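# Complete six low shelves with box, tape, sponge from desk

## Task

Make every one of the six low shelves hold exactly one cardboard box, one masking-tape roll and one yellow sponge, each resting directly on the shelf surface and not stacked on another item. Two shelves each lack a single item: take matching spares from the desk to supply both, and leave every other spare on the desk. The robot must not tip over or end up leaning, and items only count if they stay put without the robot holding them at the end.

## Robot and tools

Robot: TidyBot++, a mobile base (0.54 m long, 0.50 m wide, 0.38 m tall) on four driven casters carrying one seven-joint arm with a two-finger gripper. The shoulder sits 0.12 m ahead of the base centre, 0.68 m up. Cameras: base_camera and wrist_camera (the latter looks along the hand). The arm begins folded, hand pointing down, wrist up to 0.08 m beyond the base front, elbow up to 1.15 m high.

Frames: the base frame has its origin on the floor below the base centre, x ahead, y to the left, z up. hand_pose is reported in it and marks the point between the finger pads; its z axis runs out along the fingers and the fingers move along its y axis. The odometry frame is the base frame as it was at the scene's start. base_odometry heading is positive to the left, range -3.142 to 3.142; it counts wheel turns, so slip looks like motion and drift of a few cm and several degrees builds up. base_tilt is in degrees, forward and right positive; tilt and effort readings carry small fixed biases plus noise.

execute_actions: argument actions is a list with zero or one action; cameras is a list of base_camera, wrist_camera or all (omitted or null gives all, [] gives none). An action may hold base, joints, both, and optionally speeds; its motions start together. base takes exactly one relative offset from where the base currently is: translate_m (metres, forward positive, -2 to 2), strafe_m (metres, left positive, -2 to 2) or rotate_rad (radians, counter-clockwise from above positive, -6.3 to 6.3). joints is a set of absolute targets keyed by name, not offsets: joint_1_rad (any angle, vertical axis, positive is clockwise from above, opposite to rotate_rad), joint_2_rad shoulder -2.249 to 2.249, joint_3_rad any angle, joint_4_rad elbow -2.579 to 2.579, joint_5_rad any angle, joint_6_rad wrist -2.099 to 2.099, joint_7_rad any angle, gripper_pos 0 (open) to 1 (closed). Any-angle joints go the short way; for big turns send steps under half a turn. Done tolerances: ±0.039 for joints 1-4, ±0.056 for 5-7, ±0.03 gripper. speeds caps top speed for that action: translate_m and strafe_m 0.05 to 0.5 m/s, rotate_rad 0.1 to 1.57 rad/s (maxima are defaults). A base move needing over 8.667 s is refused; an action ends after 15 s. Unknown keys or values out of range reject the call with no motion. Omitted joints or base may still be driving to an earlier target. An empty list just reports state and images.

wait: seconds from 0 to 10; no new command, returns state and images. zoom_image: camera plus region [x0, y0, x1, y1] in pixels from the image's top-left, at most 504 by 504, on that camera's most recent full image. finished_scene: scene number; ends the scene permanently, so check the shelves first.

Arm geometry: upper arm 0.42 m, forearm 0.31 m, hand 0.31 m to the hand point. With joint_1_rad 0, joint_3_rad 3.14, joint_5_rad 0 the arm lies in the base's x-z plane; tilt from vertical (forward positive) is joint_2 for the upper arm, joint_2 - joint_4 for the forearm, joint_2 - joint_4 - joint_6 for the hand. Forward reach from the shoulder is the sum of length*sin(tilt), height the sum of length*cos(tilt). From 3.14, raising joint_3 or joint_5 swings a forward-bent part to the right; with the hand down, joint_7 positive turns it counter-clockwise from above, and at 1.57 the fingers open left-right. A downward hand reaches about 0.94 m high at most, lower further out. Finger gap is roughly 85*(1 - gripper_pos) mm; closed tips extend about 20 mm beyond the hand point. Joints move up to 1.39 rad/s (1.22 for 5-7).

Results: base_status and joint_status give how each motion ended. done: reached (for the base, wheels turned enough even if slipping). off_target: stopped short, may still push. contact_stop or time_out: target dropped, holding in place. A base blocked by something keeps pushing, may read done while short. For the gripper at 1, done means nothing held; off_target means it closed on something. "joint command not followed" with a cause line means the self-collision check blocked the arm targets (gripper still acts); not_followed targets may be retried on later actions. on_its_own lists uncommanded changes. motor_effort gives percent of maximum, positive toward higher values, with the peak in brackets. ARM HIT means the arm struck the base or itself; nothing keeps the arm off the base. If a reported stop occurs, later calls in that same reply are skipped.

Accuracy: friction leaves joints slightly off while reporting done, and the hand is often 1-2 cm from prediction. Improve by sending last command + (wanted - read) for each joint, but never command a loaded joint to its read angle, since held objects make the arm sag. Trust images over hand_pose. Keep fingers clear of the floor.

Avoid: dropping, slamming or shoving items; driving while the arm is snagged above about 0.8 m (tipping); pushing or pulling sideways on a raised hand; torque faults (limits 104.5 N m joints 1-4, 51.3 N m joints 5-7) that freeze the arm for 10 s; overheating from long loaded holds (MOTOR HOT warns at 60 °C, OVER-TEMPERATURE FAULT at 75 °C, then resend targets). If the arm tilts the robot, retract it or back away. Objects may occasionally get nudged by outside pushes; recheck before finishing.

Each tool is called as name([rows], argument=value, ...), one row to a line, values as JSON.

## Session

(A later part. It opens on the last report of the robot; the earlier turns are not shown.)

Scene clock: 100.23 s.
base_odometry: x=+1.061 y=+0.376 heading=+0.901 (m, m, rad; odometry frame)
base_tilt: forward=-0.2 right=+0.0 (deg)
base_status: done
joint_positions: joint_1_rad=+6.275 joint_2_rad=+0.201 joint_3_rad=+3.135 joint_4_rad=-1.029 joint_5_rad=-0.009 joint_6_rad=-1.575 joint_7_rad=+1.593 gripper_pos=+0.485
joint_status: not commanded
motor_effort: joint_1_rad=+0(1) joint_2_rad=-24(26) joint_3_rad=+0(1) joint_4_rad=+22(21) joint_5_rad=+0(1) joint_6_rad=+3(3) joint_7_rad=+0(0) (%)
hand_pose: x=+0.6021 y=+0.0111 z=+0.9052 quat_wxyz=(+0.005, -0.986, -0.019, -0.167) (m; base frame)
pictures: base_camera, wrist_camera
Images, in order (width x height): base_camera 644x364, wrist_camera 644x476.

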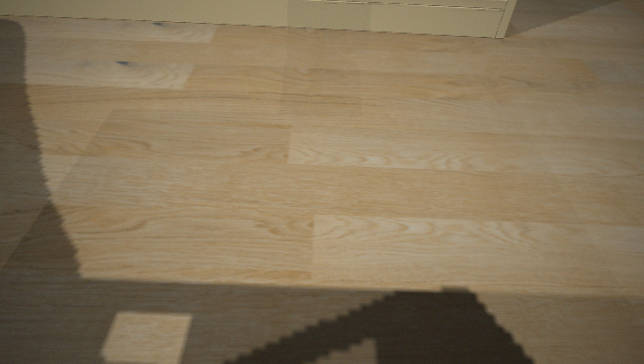

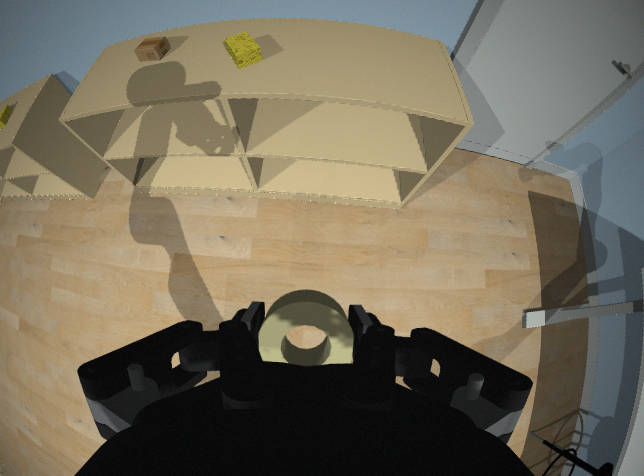

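execute_actions([
  {"base":{"translate_m":0.58},"joints":{"joint_2_rad":0.35,"joint_4_rad":-1.46,"joint_6_rad":-1.25}},
], cameras=[])

execute_actions([
  {"joints":{"joint_2_rad":0.47,"joint_6_rad":-1.17}},
])

Scene clock: 103.87 s.
base_odometry: x=+1.421 y=+0.831 heading=+0.902 (m, m, rad; odometry frame)
base_tilt: forward=-0.2 right=+0.0 (deg)
base_status: done
joint_positions: joint_1_rad=+6.275 joint_2_rad=+0.353 joint_3_rad=+3.135 joint_4_rad=-1.452 joint_5_rad=-0.009 joint_6_rad=-1.294 joint_7_rad=+1.593 gripper_pos=+0.485
joint_status: all done
motor_effort: joint_1_rad=+0(1) joint_2_rad=-26(31) joint_3_rad=+0(1) joint_4_rad=+19(24) joint_5_rad=-1(1) joint_6_rad=+0(4) joint_7_rad=+0(0) (%)
hand_pose: x=+0.5830 y=+0.0108 z=+0.6927 quat_wxyz=(+0.006, -1.000, -0.017, -0.021) (m; base frame)
pictures: none
No camera images: the call's "cameras" was empty. Leave "cameras" out to get every camera's image.

Scene clock: 105.07 s.
base_odometry: x=+1.421 y=+0.831 heading=+0.902 (m, m, rad; odometry frame)
base_tilt: forward=-0.2 right=+0.0 (deg)
base_status: not commanded
joint_positions: joint_1_rad=+6.275 joint_2_rad=+0.472 joint_3_rad=+3.135 joint_4_rad=-1.454 joint_5_rad=-0.009 joint_6_rad=-1.218 joint_7_rad=+1.593 gripper_pos=+0.485
joint_status: all done
motor_effort: joint_1_rad=+0(0) joint_2_rad=-30(32) joint_3_rad=+0(1) joint_4_rad=+18(20) joint_5_rad=-1(1) joint_6_rad=-1(1) joint_7_rad=+0(0) (%)
hand_pose: x=+0.6043 y=+0.0111 z=+0.6361 quat_wxyz=(+0.006, -1.000, -0.017, +0.001) (m; base frame)
pictures: base_camera, wrist_camera
Images, in order (width x height): base_camera 644x364, wrist_camera 644x476.

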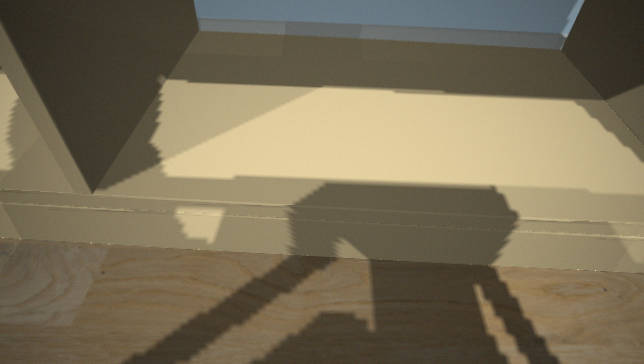

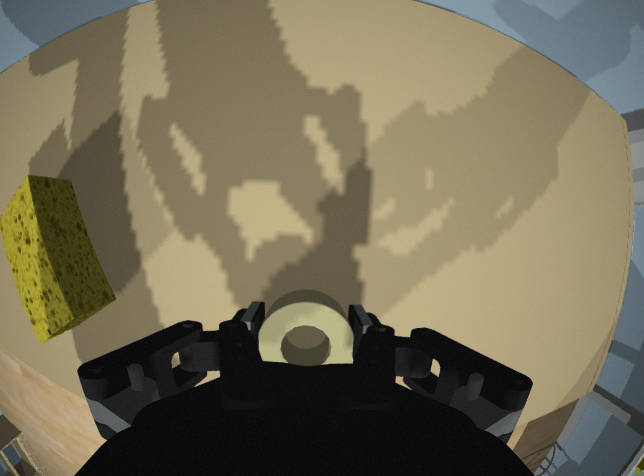

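execute_actions([
  {"joints":{"joint_2_rad":0.5}},
], cameras=[])

execute_actions([
  {"joints":{"gripper_pos":0}},
], cameras=[])

execute_actions([
  {"joints":{"joint_2_rad":0.2}},
], cameras=["wrist_camera"])

finished_scene(scene=1)

Scene clock: 108.33 s.
base_odometry: x=+1.421 y=+0.831 heading=+0.902 (m, m, rad; odometry frame)
base_tilt: forward=-0.1 right=+0.0 (deg)
base_status: not commanded
joint_positions: joint_1_rad=+6.275 joint_2_rad=+0.476 joint_3_rad=+3.135 joint_4_rad=-1.451 joint_5_rad=-0.009 joint_6_rad=-1.218 joint_7_rad=+1.593 gripper_pos=+0.485
joint_status: all done
motor_effort: joint_1_rad=+0(0) joint_2_rad=-29(30) joint_3_rad=+0(1) joint_4_rad=+17(18) joint_5_rad=-1(1) joint_6_rad=+0(1) joint_7_rad=+0(0) (%)
hand_pose: x=+0.6050 y=+0.0111 z=+0.6349 quat_wxyz=(+0.006, -1.000, -0.017, +0.002) (m; base frame)
pictures: none
No camera images: the call's "cameras" was empty. Leave "cameras" out to get every camera's image.

Scene clock: 109.43 s.
base_odometry: x=+1.421 y=+0.831 heading=+0.902 (m, m, rad; odometry frame)
base_tilt: forward=-0.2 right=+0.0 (deg)
base_status: not commanded
joint_positions: joint_1_rad=+6.275 joint_2_rad=+0.496 joint_3_rad=+3.135 joint_4_rad=-1.455 joint_5_rad=-0.009 joint_6_rad=-1.218 joint_7_rad=+1.593 gripper_pos=+0.000
joint_status: all done
motor_effort: joint_1_rad=+1(0) joint_2_rad=-30(32) joint_3_rad=-1(1) joint_4_rad=+18(18) joint_5_rad=-1(0) joint_6_rad=-1(1) joint_7_rad=+0(0) (%)
hand_pose: x=+0.6024 y=+0.0110 z=+0.6241 quat_wxyz=(+0.006, -1.000, -0.016, +0.014) (m; base frame)
pictures: none
No camera images: the call's "cameras" was empty. Leave "cameras" out to get every camera's image.

Scene clock: 110.97 s.
base_odometry: x=+1.421 y=+0.831 heading=+0.902 (m, m, rad; odometry frame)
base_tilt: forward=-0.2 right=+0.0 (deg)
base_status: not commanded
joint_positions: joint_1_rad=+6.275 joint_2_rad=+0.197 joint_3_rad=+3.135 joint_4_rad=-1.455 joint_5_rad=-0.009 joint_6_rad=-1.218 joint_7_rad=+1.593 gripper_pos=+0.000
joint_status: all done
motor_effort: joint_1_rad=+0(1) joint_2_rad=-24(32) joint_3_rad=+0(0) joint_4_rad=+21(20) joint_5_rad=-1(1) joint_6_rad=+2(2) joint_7_rad=+0(0) (%)
hand_pose: x=+0.5980 y=+0.0110 z=+0.7691 quat_wxyz=(+0.005, -0.991, -0.017, -0.135) (m; base frame)
pictures: wrist_camera
Images, in order (width x height): wrist_camera 644x476.

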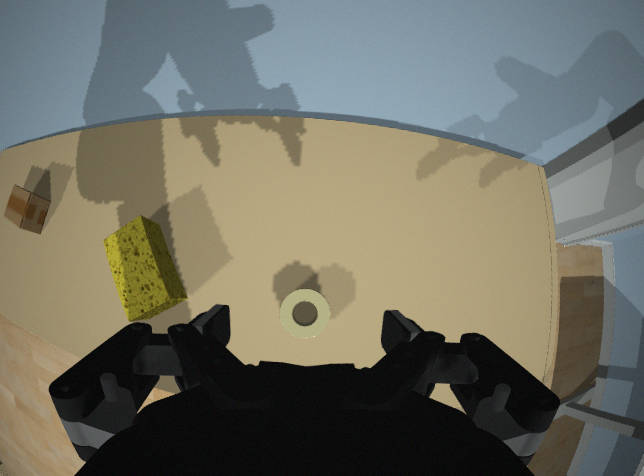

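The scene is finished: the task was done.


## Next scene

The same job, from a new start.

execute_actions([
  {"joints":{"joint_2_rad":0,"joint_3_rad":3.14,"joint_5_rad":0,"joint_4_rad":-0.6,"joint_6_rad":-1.5}},
], cameras=["wrist_camera"])

execute_actions([
  {"base":{"rotate_rad":2.1}},
], cameras=["wrist_camera"])

execute_actions([
  {"base":{"rotate_rad":2.1}},
], cameras=["wrist_camera"])

Scene clock: 3.07 s.
base_odometry: x=+0.000 y=+0.000 heading=+0.000 (m, m, rad; odometry frame)
base_tilt: forward=-0.2 right=+0.0 (deg)
base_status: not commanded
joint_positions: joint_1_rad=+0.012 joint_2_rad=-0.018 joint_3_rad=+3.119 joint_4_rad=-0.610 joint_5_rad=-0.025 joint_6_rad=-1.448 joint_7_rad=+1.609 gripper_pos=+0.000
joint_status: all done
motor_effort: joint_1_rad=+0(0) joint_2_rad=-13(14) joint_3_rad=+0(0) joint_4_rad=+17(23) joint_5_rad=-1(1) joint_6_rad=+8(8) joint_7_rad=+0(0) (%)
hand_pose: x=+0.5642 y=+0.0139 z=+1.2224 quat_wxyz=(-0.004, +0.852, +0.026, +0.523) (m; base frame)
pictures: wrist_camera
Images, in order (width x height): wrist_camera 644x476.

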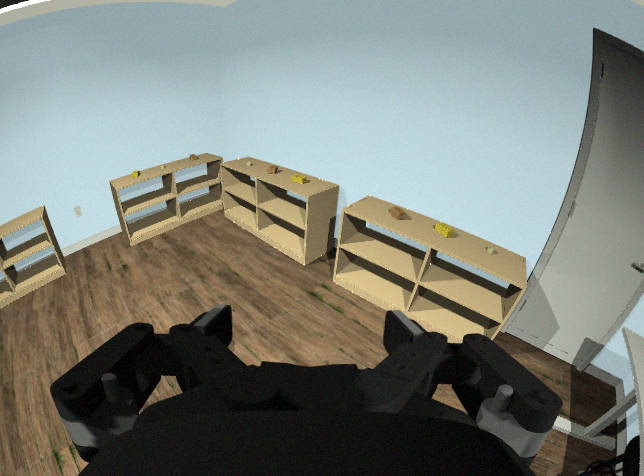

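Scene clock: 5.70 s.
base_odometry: x=+0.000 y=+0.000 heading=+2.099 (m, m, rad; odometry frame)
base_tilt: forward=-0.2 right=+0.0 (deg)
base_status: done
joint_positions: joint_1_rad=+0.012 joint_2_rad=+0.006 joint_3_rad=+3.126 joint_4_rad=-0.610 joint_5_rad=-0.018 joint_6_rad=-1.448 joint_7_rad=+1.609 gripper_pos=+0.000
joint_status: not commanded
motor_effort: joint_1_rad=+0(2) joint_2_rad=-14(17) joint_3_rad=+0(1) joint_4_rad=+17(19) joint_5_rad=-1(1) joint_6_rad=+8(8) joint_7_rad=+0(0) (%)
hand_pose: x=+0.5772 y=+0.0086 z=+1.2116 quat_wxyz=(+0.001, +0.858, +0.022, +0.513) (m; base frame)
pictures: wrist_camera
Images, in order (width x height): wrist_camera 644x476.

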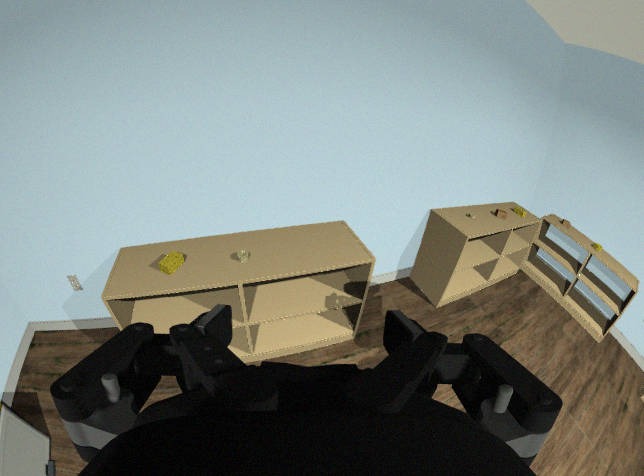

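Scene clock: 8.33 s.
base_odometry: x=+0.000 y=+0.000 heading=-2.085 (m, m, rad; odometry frame)
base_tilt: forward=-0.2 right=+0.0 (deg)
base_status: done
joint_positions: joint_1_rad=+0.012 joint_2_rad=+0.007 joint_3_rad=+3.129 joint_4_rad=-0.610 joint_5_rad=-0.017 joint_6_rad=-1.448 joint_7_rad=+1.609 gripper_pos=+0.000
joint_status: not commanded
motor_effort: joint_1_rad=+0(1) joint_2_rad=-14(18) joint_3_rad=+0(2) joint_4_rad=+18(19) joint_5_rad=-1(2) joint_6_rad=+8(8) joint_7_rad=+0(0) (%)
hand_pose: x=+0.5775 y=+0.0068 z=+1.2114 quat_wxyz=(+0.002, +0.858, +0.020, +0.513) (m; base frame)
pictures: wrist_camera
Images, in order (width x height): wrist_camera 644x476.

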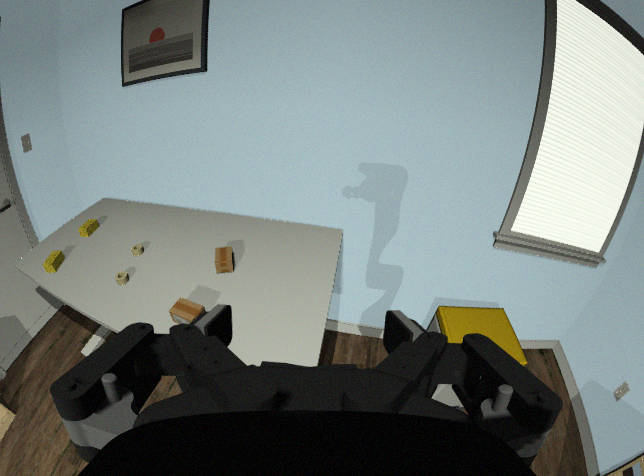

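Box for the near shelf, tape for the back one.

execute_actions([
  {"base":{"rotate_rad":0.4},"joints":{"joint_2_rad":0.36,"joint_4_rad":-0.95,"joint_6_rad":-1.87}},
], cameras=[])

execute_actions([
  {"base":{"translate_m":0.2}},
])

Scene clock: 11.27 s.
base_odometry: x=+0.000 y=+0.000 heading=-1.686 (m, m, rad; odometry frame)
base_tilt: forward=-0.2 right=+0.0 (deg)
base_status: done
joint_positions: joint_1_rad=+0.011 joint_2_rad=+0.363 joint_3_rad=+3.131 joint_4_rad=-0.952 joint_5_rad=-0.017 joint_6_rad=-1.820 joint_7_rad=+1.609 gripper_pos=+0.000
joint_status: all done
motor_effort: joint_1_rad=+1(3) joint_2_rad=-28(34) joint_3_rad=+0(2) joint_4_rad=+19(23) joint_5_rad=+0(2) joint_6_rad=-1(7) joint_7_rad=+0(0) (%)
hand_pose: x=+0.5742 y=+0.0053 z=+0.8433 quat_wxyz=(-0.010, +1.000, +0.021, +0.003) (m; base frame)
pictures: none
No camera images: the call's "cameras" was empty. Leave "cameras" out to get every camera's image.

Scene clock: 12.90 s.
base_odometry: x=-0.023 y=-0.199 heading=-1.686 (m, m, rad; odometry frame)
base_tilt: forward=-0.2 right=+0.0 (deg)
base_status: done
joint_positions: joint_1_rad=+0.011 joint_2_rad=+0.366 joint_3_rad=+3.131 joint_4_rad=-0.952 joint_5_rad=-0.017 joint_6_rad=-1.823 joint_7_rad=+1.609 gripper_pos=+0.000
joint_status: not commanded
motor_effort: joint_1_rad=+0(2) joint_2_rad=-27(31) joint_3_rad=-1(1) joint_4_rad=+19(20) joint_5_rad=-1(1) joint_6_rad=-1(1) joint_7_rad=+0(0) (%)
hand_pose: x=+0.5739 y=+0.0053 z=+0.8422 quat_wxyz=(-0.010, +1.000, +0.021, +0.001) (m; base frame)
pictures: base_camera, wrist_camera
Images, in order (width x height): base_camera 644x364, wrist_camera 644x476.

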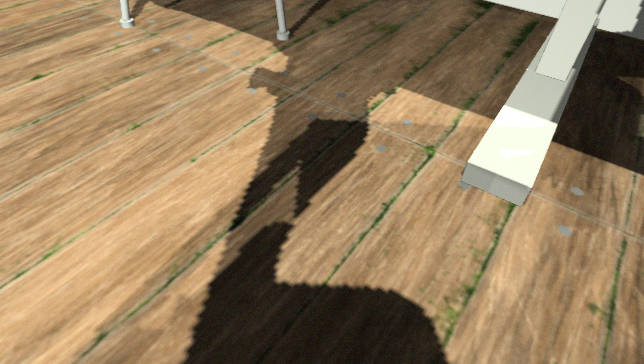

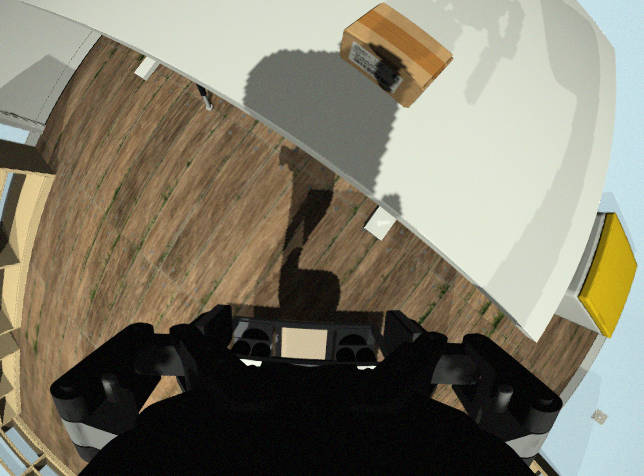

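execute_actions([
  {"base":{"translate_m":0.17},"joints":{"joint_1_rad":0.19,"joint_2_rad":0.61,"joint_4_rad":-0.56,"joint_6_rad":-2.0,"joint_7_rad":2.65}},
])

Scene clock: 20.80 s.
base_odometry: x=-0.042 y=-0.368 heading=-1.685 (m, m, rad; odometry frame)
base_tilt: forward=-0.2 right=+0.0 (deg)
base_status: done
joint_positions: joint_1_rad=+0.175 joint_2_rad=+0.610 joint_3_rad=+3.131 joint_4_rad=-0.574 joint_5_rad=-0.017 joint_6_rad=-1.949 joint_7_rad=+2.630 gripper_pos=+0.000
joint_status: all done
motor_effort: joint_1_rad=+0(2) joint_2_rad=-34(38) joint_3_rad=-1(2) joint_4_rad=+19(20) joint_5_rad=-1(1) joint_6_rad=+0(1) joint_7_rad=+0(0) (%)
hand_pose: x=+0.6472 y=-0.0833 z=+0.8342 quat_wxyz=(-0.006, +0.901, +0.434, +0.010) (m; base frame)
pictures: base_camera, wrist_camera
Images, in order (width x height): base_camera 644x364, wrist_camera 644x476.

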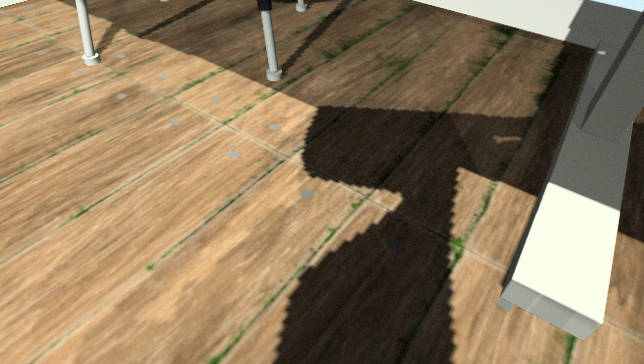

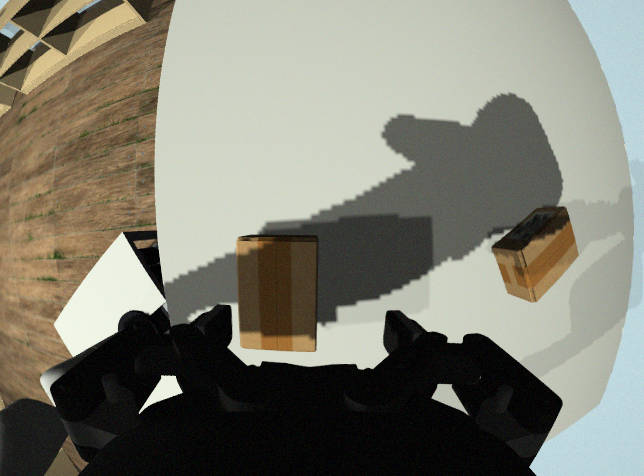

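execute_actions([
  {"base":{"strafe_m":0.033}},
], cameras=[])

execute_actions([
  {"joints":{"joint_2_rad":0.54,"joint_4_rad":-0.87,"joint_6_rad":-1.68}},
], cameras=["wrist_camera"])

Scene clock: 22.73 s.
base_odometry: x=-0.009 y=-0.372 heading=-1.685 (m, m, rad; odometry frame)
base_tilt: forward=-0.1 right=+0.0 (deg)
base_status: done
joint_positions: joint_1_rad=+0.182 joint_2_rad=+0.610 joint_3_rad=+3.131 joint_4_rad=-0.574 joint_5_rad=-0.017 joint_6_rad=-1.950 joint_7_rad=+2.630 gripper_pos=+0.000
joint_status: not commanded
motor_effort: joint_1_rad=-1(4) joint_2_rad=-34(36) joint_3_rad=-1(1) joint_4_rad=+18(18) joint_5_rad=-1(2) joint_6_rad=+0(1) joint_7_rad=+0(0) (%)
hand_pose: x=+0.6465 y=-0.0867 z=+0.8344 quat_wxyz=(-0.006, +0.902, +0.431, +0.010) (m; base frame)
pictures: none
No camera images: the call's "cameras" was empty. Leave "cameras" out to get every camera's image.

Scene clock: 24.13 s.
base_odometry: x=-0.009 y=-0.372 heading=-1.685 (m, m, rad; odometry frame)
base_tilt: forward=-0.2 right=+0.0 (deg)
base_status: not commanded
joint_positions: joint_1_rad=+0.182 joint_2_rad=+0.557 joint_3_rad=+3.131 joint_4_rad=-0.860 joint_5_rad=-0.017 joint_6_rad=-1.729 joint_7_rad=+2.630 gripper_pos=+0.000
joint_status: all done
motor_effort: joint_1_rad=+0(0) joint_2_rad=-33(35) joint_3_rad=-1(1) joint_4_rad=+19(21) joint_5_rad=-1(1) joint_6_rad=-1(1) joint_7_rad=+0(0) (%)
hand_pose: x=+0.6437 y=-0.0853 z=+0.7759 quat_wxyz=(-0.010, +0.903, +0.430, +0.005) (m; base frame)
pictures: wrist_camera
Images, in order (width x height): wrist_camera 644x476.

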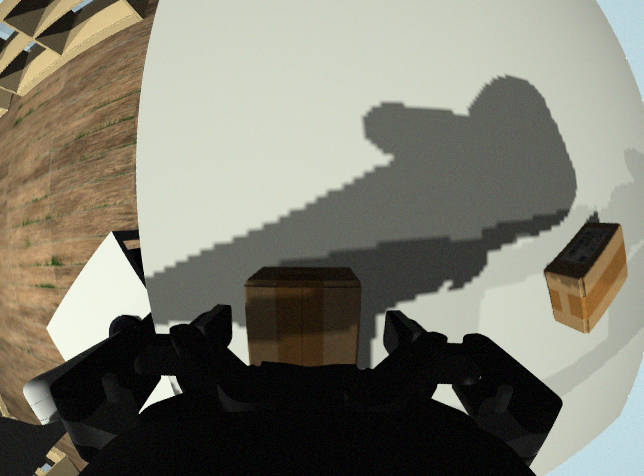

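execute_actions([
  {"joints":{"joint_4_rad":-0.97,"joint_6_rad":-1.58}},
], cameras=[])

execute_actions([
  {"joints":{"gripper_pos":1}},
], cameras=[])

execute_actions([
  {"joints":{"joint_2_rad":0.2}},
], cameras=[])

execute_actions([
  {"base":{"translate_m":-0.75},"joints":{"joint_1_rad":0,"joint_7_rad":1.57}},
], cameras=[])

execute_actions([
  {"base":{"rotate_rad":-2.2}},
])

Scene clock: 26.37 s.
base_odometry: x=-0.009 y=-0.372 heading=-1.685 (m, m, rad; odometry frame)
base_tilt: forward=-0.2 right=+0.0 (deg)
base_status: not commanded
joint_positions: joint_1_rad=+0.182 joint_2_rad=+0.550 joint_3_rad=+3.131 joint_4_rad=-0.962 joint_5_rad=-0.017 joint_6_rad=-1.629 joint_7_rad=+2.630 gripper_pos=+0.000
joint_status: all done
motor_effort: joint_1_rad=+1(0) joint_2_rad=-33(35) joint_3_rad=-1(1) joint_4_rad=+19(22) joint_5_rad=-1(1) joint_6_rad=-1(1) joint_7_rad=+0(0) (%)
hand_pose: x=+0.6460 y=-0.0855 z=+0.7479 quat_wxyz=(-0.009, +0.903, +0.429, +0.007) (m; base frame)
pictures: none
No camera images: the call's "cameras" was empty. Leave "cameras" out to get every camera's image.

Scene clock: 27.47 s.
base_odometry: x=-0.009 y=-0.372 heading=-1.685 (m, m, rad; odometry frame)
base_tilt: forward=-0.1 right=+0.0 (deg)
base_status: not commanded
joint_positions: joint_1_rad=+0.182 joint_2_rad=+0.544 joint_3_rad=+3.131 joint_4_rad=-0.964 joint_5_rad=-0.017 joint_6_rad=-1.628 joint_7_rad=+2.630 gripper_pos=+0.346
joint_status: gripper_pos off_target (ended at +0.346, target +1.000)
motor_effort: joint_1_rad=+0(1) joint_2_rad=-34(36) joint_3_rad=-1(1) joint_4_rad=+21(20) joint_5_rad=-1(1) joint_6_rad=-1(1) joint_7_rad=+0(0) (%)
hand_pose: x=+0.6452 y=-0.0853 z=+0.7502 quat_wxyz=(-0.008, +0.903, +0.429, +0.009) (m; base frame)
pictures: none
No camera images: the call's "cameras" was empty. Leave "cameras" out to get every camera's image.

Scene clock: 29.13 s.
base_odometry: x=-0.009 y=-0.372 heading=-1.685 (m, m, rad; odometry frame)
base_tilt: forward=-0.2 right=+0.0 (deg)
base_status: not commanded
joint_positions: joint_1_rad=+0.182 joint_2_rad=+0.199 joint_3_rad=+3.131 joint_4_rad=-0.966 joint_5_rad=-0.017 joint_6_rad=-1.628 joint_7_rad=+2.630 gripper_pos=+0.346
joint_status: all done
motor_effort: joint_1_rad=+0(0) joint_2_rad=-24(38) joint_3_rad=+0(1) joint_4_rad=+21(22) joint_5_rad=-1(1) joint_6_rad=+3(3) joint_7_rad=+0(0) (%)
hand_pose: x=+0.5913 y=-0.0754 z=+0.9257 quat_wxyz=(+0.092, +0.889, +0.425, +0.147) (m; base frame)
pictures: none
No camera images: the call's "cameras" was empty. Leave "cameras" out to get every camera's image.

Scene clock: 32.00 s.
base_odometry: x=+0.077 y=+0.373 heading=-1.685 (m, m, rad; odometry frame)
base_tilt: forward=-0.2 right=+0.0 (deg)
base_status: done
joint_positions: joint_1_rad=+0.012 joint_2_rad=+0.202 joint_3_rad=+3.131 joint_4_rad=-0.966 joint_5_rad=-0.017 joint_6_rad=-1.626 joint_7_rad=+1.579 gripper_pos=+0.346
joint_status: all done
motor_effort: joint_1_rad=+1(0) joint_2_rad=-23(27) joint_3_rad=+0(1) joint_4_rad=+21(22) joint_5_rad=-1(1) joint_6_rad=+3(4) joint_7_rad=+0(0) (%)
hand_pose: x=+0.5984 y=+0.0054 z=+0.9245 quat_wxyz=(-0.008, +0.985, +0.005, +0.173) (m; base frame)
pictures: none
No camera images: the call's "cameras" was empty. Leave "cameras" out to get every camera's image.

Scene clock: 34.70 s.
base_odometry: x=+0.077 y=+0.373 heading=+2.399 (m, m, rad; odometry frame)
base_tilt: forward=-0.2 right=+0.0 (deg)
base_status: done
joint_positions: joint_1_rad=+0.005 joint_2_rad=+0.210 joint_3_rad=+3.134 joint_4_rad=-0.966 joint_5_rad=-0.016 joint_6_rad=-1.623 joint_7_rad=+1.579 gripper_pos=+0.346
joint_status: not commanded
motor_effort: joint_1_rad=+1(4) joint_2_rad=-24(28) joint_3_rad=+0(2) joint_4_rad=+21(22) joint_5_rad=-1(1) joint_6_rad=+3(3) joint_7_rad=+0(0) (%)
hand_pose: x=+0.6012 y=+0.0071 z=+0.9208 quat_wxyz=(-0.008, +0.985, +0.007, +0.170) (m; base frame)
pictures: base_camera, wrist_camera
Images, in order (width x height): base_camera 644x364, wrist_camera 644x476.

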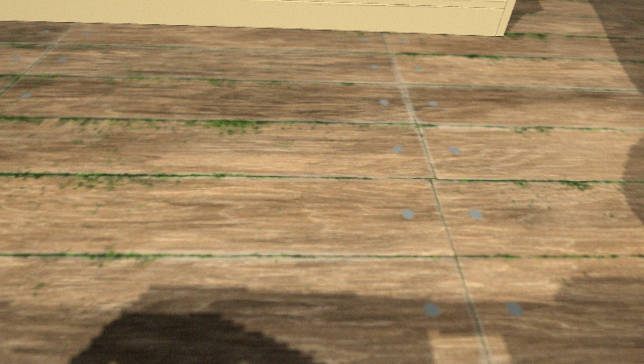

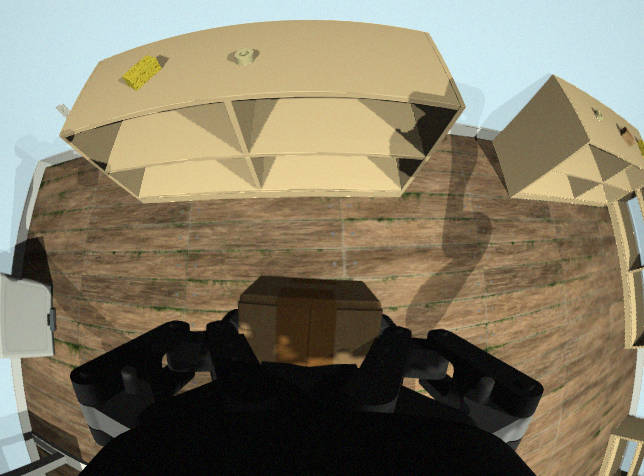

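execute_actions([
  {"base":{"translate_m":0.63},"joints":{"joint_2_rad":0.35,"joint_4_rad":-1.46,"joint_6_rad":-1.25}},
], cameras=[])

execute_actions([
  {"joints":{"joint_2_rad":0.47,"joint_6_rad":-1.17}},
], cameras=[])

execute_actions([
  {"joints":{"gripper_pos":0}},
], cameras=[])

execute_actions([
  {"joints":{"joint_2_rad":0.2}},
], cameras=["wrist_camera"])

execute_actions([
  {"base":{"translate_m":-1.43},"joints":{"joint_2_rad":0.36,"joint_4_rad":-0.95,"joint_6_rad":-1.86}},
], cameras=[])

execute_actions([
  {"base":{"rotate_rad":1.9}},
], cameras=[])

execute_actions([
  {"base":{"translate_m":0.45}},
])

Scene clock: 40.73 s.
base_odometry: x=-0.387 y=+0.800 heading=+2.398 (m, m, rad; odometry frame)
base_tilt: forward=-0.2 right=+0.0 (deg)
base_status: done
joint_positions: joint_1_rad=+0.005 joint_2_rad=+0.353 joint_3_rad=+3.134 joint_4_rad=-1.454 joint_5_rad=-0.016 joint_6_rad=-1.294 joint_7_rad=+1.579 gripper_pos=+0.346
joint_status: all done
motor_effort: joint_1_rad=+0(2) joint_2_rad=-27(31) joint_3_rad=+0(1) joint_4_rad=+20(23) joint_5_rad=-1(1) joint_6_rad=+0(4) joint_7_rad=+0(0) (%)
hand_pose: x=+0.5826 y=+0.0071 z=+0.6919 quat_wxyz=(-0.009, +1.000, +0.003, +0.020) (m; base frame)
pictures: none
No camera images: the call's "cameras" was empty. Leave "cameras" out to get every camera's image.

Scene clock: 41.97 s.
base_odometry: x=-0.387 y=+0.800 heading=+2.398 (m, m, rad; odometry frame)
base_tilt: forward=-0.2 right=+0.0 (deg)
base_status: not commanded
joint_positions: joint_1_rad=+0.005 joint_2_rad=+0.466 joint_3_rad=+3.134 joint_4_rad=-1.455 joint_5_rad=-0.016 joint_6_rad=-1.219 joint_7_rad=+1.579 gripper_pos=+0.346
joint_status: all done
motor_effort: joint_1_rad=+1(2) joint_2_rad=-29(33) joint_3_rad=-1(1) joint_4_rad=+18(19) joint_5_rad=-1(0) joint_6_rad=-1(4) joint_7_rad=+0(0) (%)
hand_pose: x=+0.6040 y=+0.0070 z=+0.6386 quat_wxyz=(-0.009, +1.000, +0.002, +0.001) (m; base frame)
pictures: none
No camera images: the call's "cameras" was empty. Leave "cameras" out to get every camera's image.

Scene clock: 43.07 s.
base_odometry: x=-0.387 y=+0.800 heading=+2.398 (m, m, rad; odometry frame)
base_tilt: forward=-0.2 right=+0.0 (deg)
base_status: not commanded
joint_positions: joint_1_rad=+0.005 joint_2_rad=+0.466 joint_3_rad=+3.134 joint_4_rad=-1.455 joint_5_rad=-0.016 joint_6_rad=-1.218 joint_7_rad=+1.579 gripper_pos=+0.000
joint_status: all done
motor_effort: joint_1_rad=+0(0) joint_2_rad=-30(31) joint_3_rad=-1(1) joint_4_rad=+19(18) joint_5_rad=-1(0) joint_6_rad=+0(1) joint_7_rad=+0(0) (%)
hand_pose: x=+0.6040 y=+0.0070 z=+0.6386 quat_wxyz=(-0.009, +1.000, +0.002, +0.001) (m; base frame)
pictures: none
No camera images: the call's "cameras" was empty. Leave "cameras" out to get every camera's image.

Scene clock: 44.57 s.
base_odometry: x=-0.387 y=+0.800 heading=+2.398 (m, m, rad; odometry frame)
base_tilt: forward=-0.2 right=+0.0 (deg)
base_status: not commanded
joint_positions: joint_1_rad=+0.005 joint_2_rad=+0.197 joint_3_rad=+3.134 joint_4_rad=-1.455 joint_5_rad=-0.016 joint_6_rad=-1.218 joint_7_rad=+1.579 gripper_pos=+0.000
joint_status: all done
motor_effort: joint_1_rad=+1(0) joint_2_rad=-24(32) joint_3_rad=-1(0) joint_4_rad=+21(21) joint_5_rad=-1(1) joint_6_rad=+2(2) joint_7_rad=+0(0) (%)
hand_pose: x=+0.5980 y=+0.0071 z=+0.7693 quat_wxyz=(-0.008, +0.991, +0.003, +0.135) (m; base frame)
pictures: wrist_camera
Images, in order (width x height): wrist_camera 644x476.

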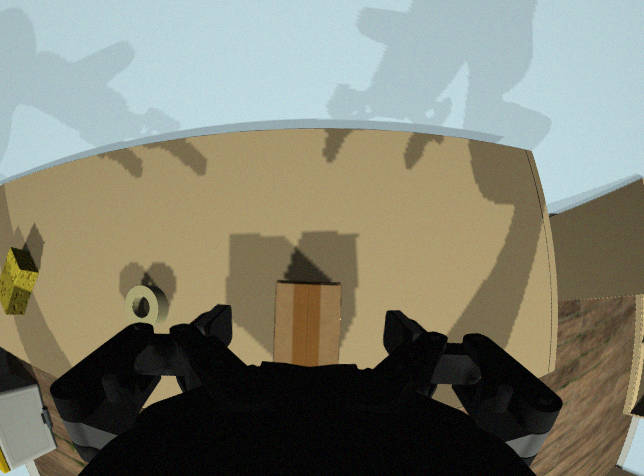

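Scene clock: 48.90 s.
base_odometry: x=+0.665 y=-0.169 heading=+2.397 (m, m, rad; odometry frame)
base_tilt: forward=-0.2 right=+0.0 (deg)
base_status: done
joint_positions: joint_1_rad=+0.004 joint_2_rad=+0.355 joint_3_rad=+3.134 joint_4_rad=-0.961 joint_5_rad=-0.016 joint_6_rad=-1.813 joint_7_rad=+1.579 gripper_pos=+0.000
joint_status: all done
motor_effort: joint_1_rad=+0(4) joint_2_rad=-27(29) joint_3_rad=-1(2) joint_4_rad=+19(22) joint_5_rad=-1(1) joint_6_rad=+0(3) joint_7_rad=+0(0) (%)
hand_pose: x=+0.5731 y=+0.0069 z=+0.8444 quat_wxyz=(-0.009, +1.000, +0.007, +0.006) (m; base frame)
pictures: none
No camera images: the call's "cameras" was empty. Leave "cameras" out to get every camera's image.

Scene clock: 51.40 s.
base_odometry: x=+0.665 y=-0.169 heading=-1.987 (m, m, rad; odometry frame)
base_tilt: forward=-0.2 right=+0.0 (deg)
base_status: done
joint_positions: joint_1_rad=+0.000 joint_2_rad=+0.365 joint_3_rad=+3.135 joint_4_rad=-0.961 joint_5_rad=-0.015 joint_6_rad=-1.813 joint_7_rad=+1.579 gripper_pos=+0.000
joint_status: not commanded
motor_effort: joint_1_rad=+0(4) joint_2_rad=-27(31) joint_3_rad=-1(3) joint_4_rad=+20(19) joint_5_rad=-1(2) joint_6_rad=+0(2) joint_7_rad=+0(1) (%)
hand_pose: x=+0.5747 y=+0.0085 z=+0.8398 quat_wxyz=(-0.009, +1.000, +0.009, +0.001) (m; base frame)
pictures: none
No camera images: the call's "cameras" was empty. Leave "cameras" out to get every camera's image.

Scene clock: 53.67 s.
base_odometry: x=+0.483 y=-0.581 heading=-1.986 (m, m, rad; odometry frame)
base_tilt: forward=-0.2 right=+0.0 (deg)
base_status: done
joint_positions: joint_1_rad=+0.000 joint_2_rad=+0.366 joint_3_rad=+3.135 joint_4_rad=-0.960 joint_5_rad=-0.015 joint_6_rad=-1.814 joint_7_rad=+1.579 gripper_pos=+0.000
joint_status: not commanded
motor_effort: joint_1_rad=+0(1) joint_2_rad=-28(31) joint_3_rad=+0(1) joint_4_rad=+19(19) joint_5_rad=-1(1) joint_6_rad=+0(1) joint_7_rad=+0(0) (%)
hand_pose: x=+0.5749 y=+0.0085 z=+0.8398 quat_wxyz=(-0.009, +1.000, +0.009, +0.001) (m; base frame)
pictures: base_camera, wrist_camera
Images, in order (width x height): base_camera 644x364, wrist_camera 644x476.

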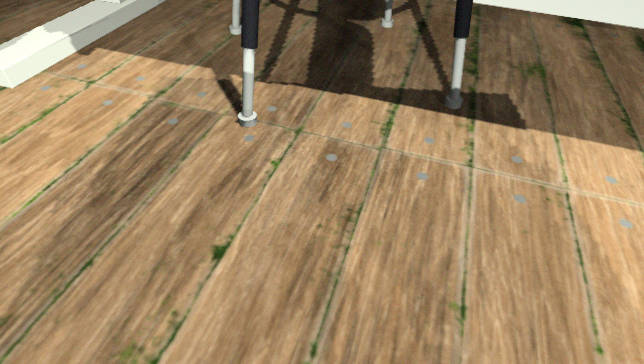

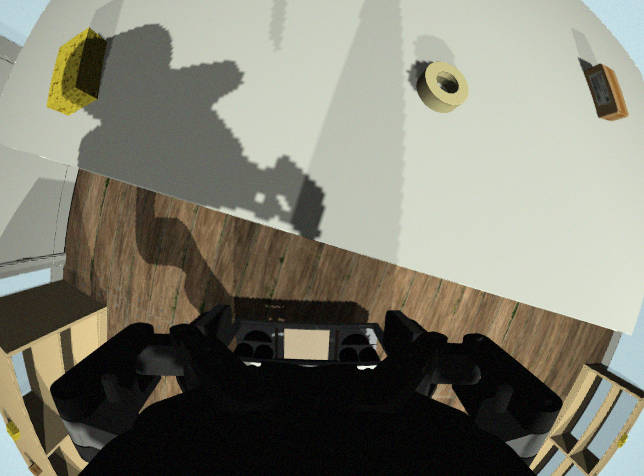

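execute_actions([
  {"base":{"strafe_m":-0.13}},
], cameras=[])

execute_actions([
  {"base":{"translate_m":0.125},"joints":{"joint_2_rad":0.55,"joint_4_rad":-0.86,"joint_6_rad":-1.67}},
], cameras=["wrist_camera"])

Scene clock: 56.13 s.
base_odometry: x=+0.364 y=-0.529 heading=-1.986 (m, m, rad; odometry frame)
base_tilt: forward=-0.2 right=+0.0 (deg)
base_status: done
joint_positions: joint_1_rad=+0.004 joint_2_rad=+0.366 joint_3_rad=+3.135 joint_4_rad=-0.959 joint_5_rad=-0.015 joint_6_rad=-1.814 joint_7_rad=+1.579 gripper_pos=+0.000
joint_status: not commanded
motor_effort: joint_1_rad=+0(4) joint_2_rad=-27(29) joint_3_rad=-1(2) joint_4_rad=+19(19) joint_5_rad=-1(1) joint_6_rad=-1(1) joint_7_rad=+0(0) (%)
hand_pose: x=+0.5749 y=+0.0065 z=+0.8399 quat_wxyz=(-0.009, +1.000, +0.007, +0.001) (m; base frame)
pictures: none
No camera images: the call's "cameras" was empty. Leave "cameras" out to get every camera's image.

Scene clock: 57.73 s.
base_odometry: x=+0.314 y=-0.644 heading=-1.986 (m, m, rad; odometry frame)
base_tilt: forward=-0.2 right=+0.0 (deg)
base_status: done
joint_positions: joint_1_rad=+0.004 joint_2_rad=+0.555 joint_3_rad=+3.135 joint_4_rad=-0.871 joint_5_rad=-0.015 joint_6_rad=-1.710 joint_7_rad=+1.579 gripper_pos=+0.000
joint_status: all done
motor_effort: joint_1_rad=+1(1) joint_2_rad=-33(40) joint_3_rad=-1(1) joint_4_rad=+20(21) joint_5_rad=-1(0) joint_6_rad=+0(2) joint_7_rad=+0(0) (%)
hand_pose: x=+0.6533 y=+0.0065 z=+0.7736 quat_wxyz=(-0.009, +1.000, +0.006, +0.003) (m; base frame)
pictures: wrist_camera
Images, in order (width x height): wrist_camera 644x476.

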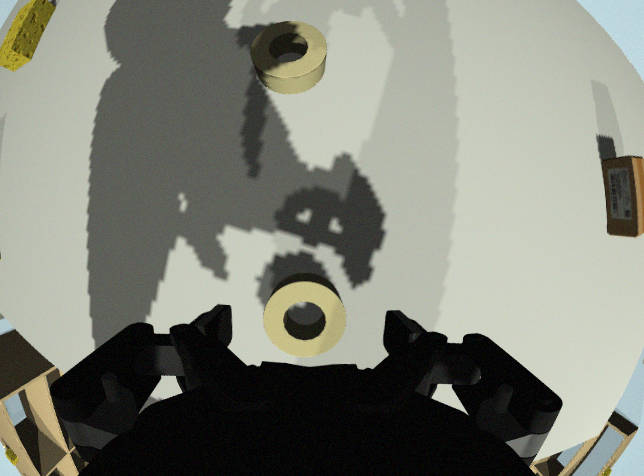

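execute_actions([
  {"joints":{"joint_4_rad":-0.99,"joint_6_rad":-1.56}},
], cameras=[])

execute_actions([
  {"joints":{"gripper_pos":1}},
], cameras=[])

execute_actions([
  {"joints":{"joint_2_rad":0.2}},
], cameras=[])

execute_actions([
  {"base":{"translate_m":-2}},
], cameras=[])

execute_actions([
  {"base":{"rotate_rad":2.88}},
])

Scene clock: 60.73 s.
base_odometry: x=+0.314 y=-0.644 heading=-1.986 (m, m, rad; odometry frame)
base_tilt: forward=-0.2 right=+0.0 (deg)
base_status: not commanded
joint_positions: joint_1_rad=+0.004 joint_2_rad=+0.555 joint_3_rad=+3.135 joint_4_rad=-0.983 joint_5_rad=-0.015 joint_6_rad=-1.610 joint_7_rad=+1.579 gripper_pos=+0.000
joint_status: all done
motor_effort: joint_1_rad=+0(0) joint_2_rad=-33(34) joint_3_rad=-1(1) joint_4_rad=+19(20) joint_5_rad=+0(1) joint_6_rad=+0(2) joint_7_rad=+0(0) (%)
hand_pose: x=+0.6530 y=+0.0067 z=+0.7389 quat_wxyz=(-0.009, +1.000, +0.005, -0.003) (m; base frame)
pictures: none
No camera images: the call's "cameras" was empty. Leave "cameras" out to get every camera's image.

Scene clock: 61.83 s.
base_odometry: x=+0.314 y=-0.643 heading=-1.986 (m, m, rad; odometry frame)
base_tilt: forward=-0.2 right=+0.0 (deg)
base_status: not commanded
joint_positions: joint_1_rad=+0.004 joint_2_rad=+0.542 joint_3_rad=+3.135 joint_4_rad=-0.982 joint_5_rad=-0.013 joint_6_rad=-1.609 joint_7_rad=+1.579 gripper_pos=+0.484
joint_status: gripper_pos off_target (ended at +0.484, target +1.000)
motor_effort: joint_1_rad=+1(2) joint_2_rad=-30(35) joint_3_rad=+0(2) joint_4_rad=+17(20) joint_5_rad=-1(4) joint_6_rad=-1(0) joint_7_rad=+0(0) (%)
hand_pose: x=+0.6525 y=+0.0059 z=+0.7455 quat_wxyz=(-0.008, +1.000, +0.005, +0.004) (m; base frame)
pictures: none
No camera images: the call's "cameras" was empty. Leave "cameras" out to get every camera's image.

Scene clock: 63.53 s.
base_odometry: x=+0.314 y=-0.643 heading=-1.986 (m, m, rad; odometry frame)
base_tilt: forward=-0.2 right=+0.0 (deg)
base_status: not commanded
joint_positions: joint_1_rad=+0.004 joint_2_rad=+0.196 joint_3_rad=+3.135 joint_4_rad=-0.987 joint_5_rad=-0.013 joint_6_rad=-1.609 joint_7_rad=+1.579 gripper_pos=+0.484
joint_status: all done
motor_effort: joint_1_rad=+0(0) joint_2_rad=-23(37) joint_3_rad=+0(1) joint_4_rad=+21(21) joint_5_rad=+0(1) joint_6_rad=+4(3) joint_7_rad=+0(0) (%)
hand_pose: x=+0.5985 y=+0.0061 z=+0.9209 quat_wxyz=(-0.006, +0.985, +0.007, +0.174) (m; base frame)
pictures: none
No camera images: the call's "cameras" was empty. Leave "cameras" out to get every camera's image.

Scene clock: 69.00 s.
base_odometry: x=+1.120 y=+1.187 heading=-1.986 (m, m, rad; odometry frame)
base_tilt: forward=-0.2 right=+0.0 (deg)
base_status: done
joint_positions: joint_1_rad=+0.003 joint_2_rad=+0.200 joint_3_rad=+3.135 joint_4_rad=-0.987 joint_5_rad=-0.011 joint_6_rad=-1.606 joint_7_rad=+1.579 gripper_pos=+0.484
joint_status: not commanded
motor_effort: joint_1_rad=+0(5) joint_2_rad=-23(27) joint_3_rad=+0(3) joint_4_rad=+21(22) joint_5_rad=+0(1) joint_6_rad=+3(4) joint_7_rad=+0(0) (%)
hand_pose: x=+0.6004 y=+0.0057 z=+0.9191 quat_wxyz=(-0.005, +0.985, +0.006, +0.173) (m; base frame)
pictures: none
No camera images: the call's "cameras" was empty. Leave "cameras" out to get every camera's image.

Scene clock: 72.13 s.
base_odometry: x=+1.120 y=+1.187 heading=+0.893 (m, m, rad; odometry frame)
base_tilt: forward=-0.2 right=+0.0 (deg)
base_status: done
joint_positions: joint_1_rad=+0.001 joint_2_rad=+0.206 joint_3_rad=+3.136 joint_4_rad=-0.987 joint_5_rad=-0.011 joint_6_rad=-1.603 joint_7_rad=+1.579 gripper_pos=+0.484
joint_status: not commanded
motor_effort: joint_1_rad=+0(4) joint_2_rad=-23(28) joint_3_rad=-1(3) joint_4_rad=+20(21) joint_5_rad=-1(2) joint_6_rad=+3(3) joint_7_rad=+0(0) (%)
hand_pose: x=+0.6027 y=+0.0068 z=+0.9166 quat_wxyz=(-0.006, +0.985, +0.008, +0.172) (m; base frame)
pictures: base_camera, wrist_camera
Images, in order (width x height): base_camera 644x364, wrist_camera 644x476.

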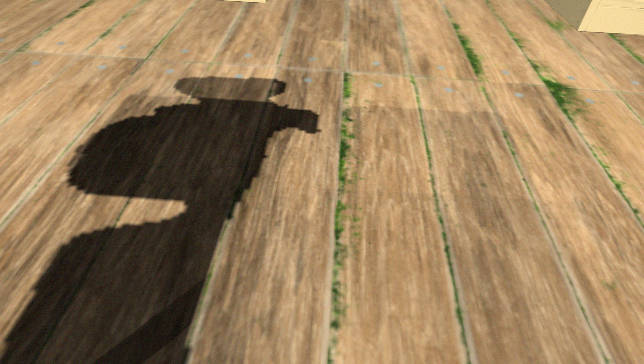

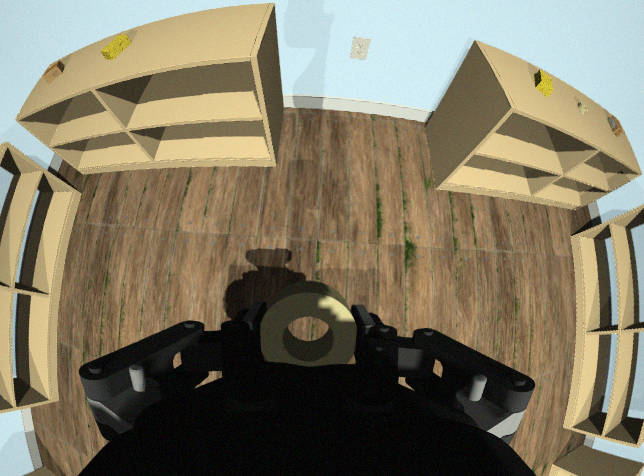

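execute_actions([
  {"base":{"strafe_m":0.33}},
], cameras=[])

execute_actions([
  {"base":{"translate_m":0.77},"joints":{"joint_2_rad":0.35,"joint_4_rad":-1.46,"joint_6_rad":-1.25}},
], cameras=[])

execute_actions([
  {"joints":{"joint_2_rad":0.475,"joint_6_rad":-1.17}},
])

Scene clock: 75.30 s.
base_odometry: x=+0.863 y=+1.393 heading=+0.894 (m, m, rad; odometry frame)
base_tilt: forward=-0.2 right=+0.0 (deg)
base_status: done
joint_positions: joint_1_rad=-0.002 joint_2_rad=+0.206 joint_3_rad=+3.136 joint_4_rad=-0.987 joint_5_rad=-0.011 joint_6_rad=-1.603 joint_7_rad=+1.579 gripper_pos=+0.484
joint_status: not commanded
motor_effort: joint_1_rad=+1(3) joint_2_rad=-23(25) joint_3_rad=+0(2) joint_4_rad=+21(22) joint_5_rad=+0(1) joint_6_rad=+3(3) joint_7_rad=+0(0) (%)
hand_pose: x=+0.6027 y=+0.0082 z=+0.9166 quat_wxyz=(-0.006, +0.985, +0.009, +0.172) (m; base frame)
pictures: none
No camera images: the call's "cameras" was empty. Leave "cameras" out to get every camera's image.

Scene clock: 78.13 s.
base_odometry: x=+1.344 y=+1.994 heading=+0.895 (m, m, rad; odometry frame)
base_tilt: forward=-0.2 right=+0.0 (deg)
base_status: done
joint_positions: joint_1_rad=-0.002 joint_2_rad=+0.350 joint_3_rad=+3.136 joint_4_rad=-1.453 joint_5_rad=-0.011 joint_6_rad=-1.295 joint_7_rad=+1.579 gripper_pos=+0.484
joint_status: all done
motor_effort: joint_1_rad=+0(2) joint_2_rad=-26(29) joint_3_rad=+0(1) joint_4_rad=+20(22) joint_5_rad=+0(0) joint_6_rad=+0(4) joint_7_rad=+0(0) (%)
hand_pose: x=+0.5826 y=+0.0081 z=+0.6936 quat_wxyz=(-0.006, +1.000, +0.007, +0.022) (m; base frame)
pictures: none
No camera images: the call's "cameras" was empty. Leave "cameras" out to get every camera's image.

Scene clock: 79.27 s.
base_odometry: x=+1.344 y=+1.994 heading=+0.895 (m, m, rad; odometry frame)
base_tilt: forward=-0.2 right=+0.0 (deg)
base_status: not commanded
joint_positions: joint_1_rad=-0.002 joint_2_rad=+0.471 joint_3_rad=+3.136 joint_4_rad=-1.453 joint_5_rad=-0.011 joint_6_rad=-1.218 joint_7_rad=+1.579 gripper_pos=+0.484
joint_status: all done
motor_effort: joint_1_rad=+0(1) joint_2_rad=-30(33) joint_3_rad=-1(1) joint_4_rad=+18(20) joint_5_rad=-1(0) joint_6_rad=+0(2) joint_7_rad=+0(0) (%)
hand_pose: x=+0.6044 y=+0.0082 z=+0.6364 quat_wxyz=(-0.006, +1.000, +0.006, -0.001) (m; base frame)
pictures: base_camera, wrist_camera
Images, in order (width x height): base_camera 644x364, wrist_camera 644x476.

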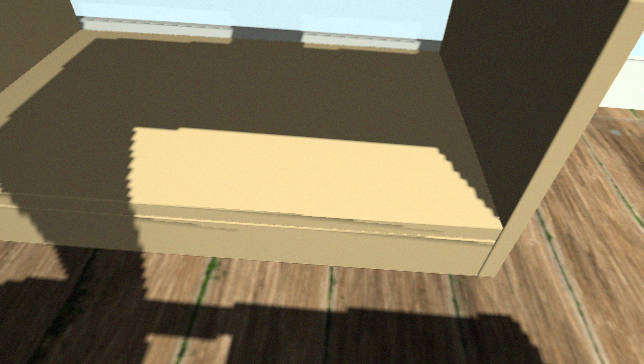

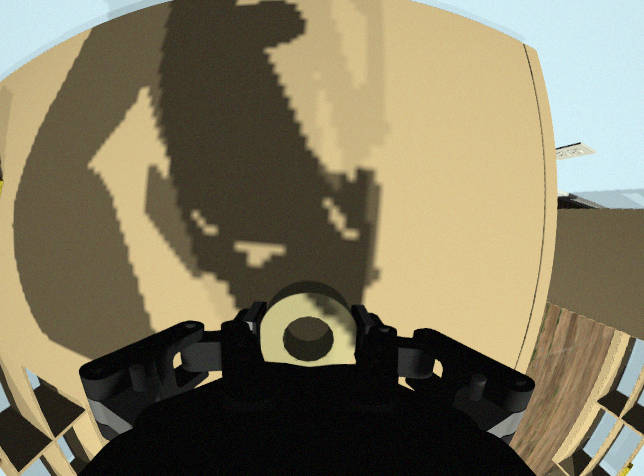

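execute_actions([
  {"joints":{"gripper_pos":0}},
], cameras=[])

execute_actions([
  {"joints":{"joint_2_rad":0.25}},
], cameras=[])

finished_scene(scene=2)

Scene clock: 81.40 s.
base_odometry: x=+1.344 y=+1.994 heading=+0.895 (m, m, rad; odometry frame)
base_tilt: forward=-0.2 right=+0.0 (deg)
base_status: not commanded
joint_positions: joint_1_rad=-0.002 joint_2_rad=+0.471 joint_3_rad=+3.136 joint_4_rad=-1.453 joint_5_rad=-0.011 joint_6_rad=-1.218 joint_7_rad=+1.579 gripper_pos=+0.000
joint_status: all done
motor_effort: joint_1_rad=+0(0) joint_2_rad=-30(30) joint_3_rad=+0(1) joint_4_rad=+18(19) joint_5_rad=-1(0) joint_6_rad=-1(0) joint_7_rad=+0(0) (%)
hand_pose: x=+0.6044 y=+0.0082 z=+0.6364 quat_wxyz=(-0.006, +1.000, +0.006, -0.001) (m; base frame)
pictures: none
No camera images: the call's "cameras" was empty. Leave "cameras" out to get every camera's image.

Scene clock: 82.83 s.
base_odometry: x=+1.344 y=+1.994 heading=+0.895 (m, m, rad; odometry frame)
base_tilt: forward=-0.2 right=+0.0 (deg)
base_status: not commanded
joint_positions: joint_1_rad=-0.002 joint_2_rad=+0.246 joint_3_rad=+3.136 joint_4_rad=-1.453 joint_5_rad=-0.011 joint_6_rad=-1.218 joint_7_rad=+1.579 gripper_pos=+0.000
joint_status: all done
motor_effort: joint_1_rad=+0(1) joint_2_rad=-25(32) joint_3_rad=+0(0) joint_4_rad=+20(21) joint_5_rad=-1(1) joint_6_rad=+1(2) joint_7_rad=+0(0) (%)
hand_pose: x=+0.6023 y=+0.0082 z=+0.7459 quat_wxyz=(-0.006, +0.994, +0.007, +0.112) (m; base frame)
pictures: none
No camera images: the call's "cameras" was empty. Leave "cameras" out to get every camera's image.

The scene is finished: the task was done.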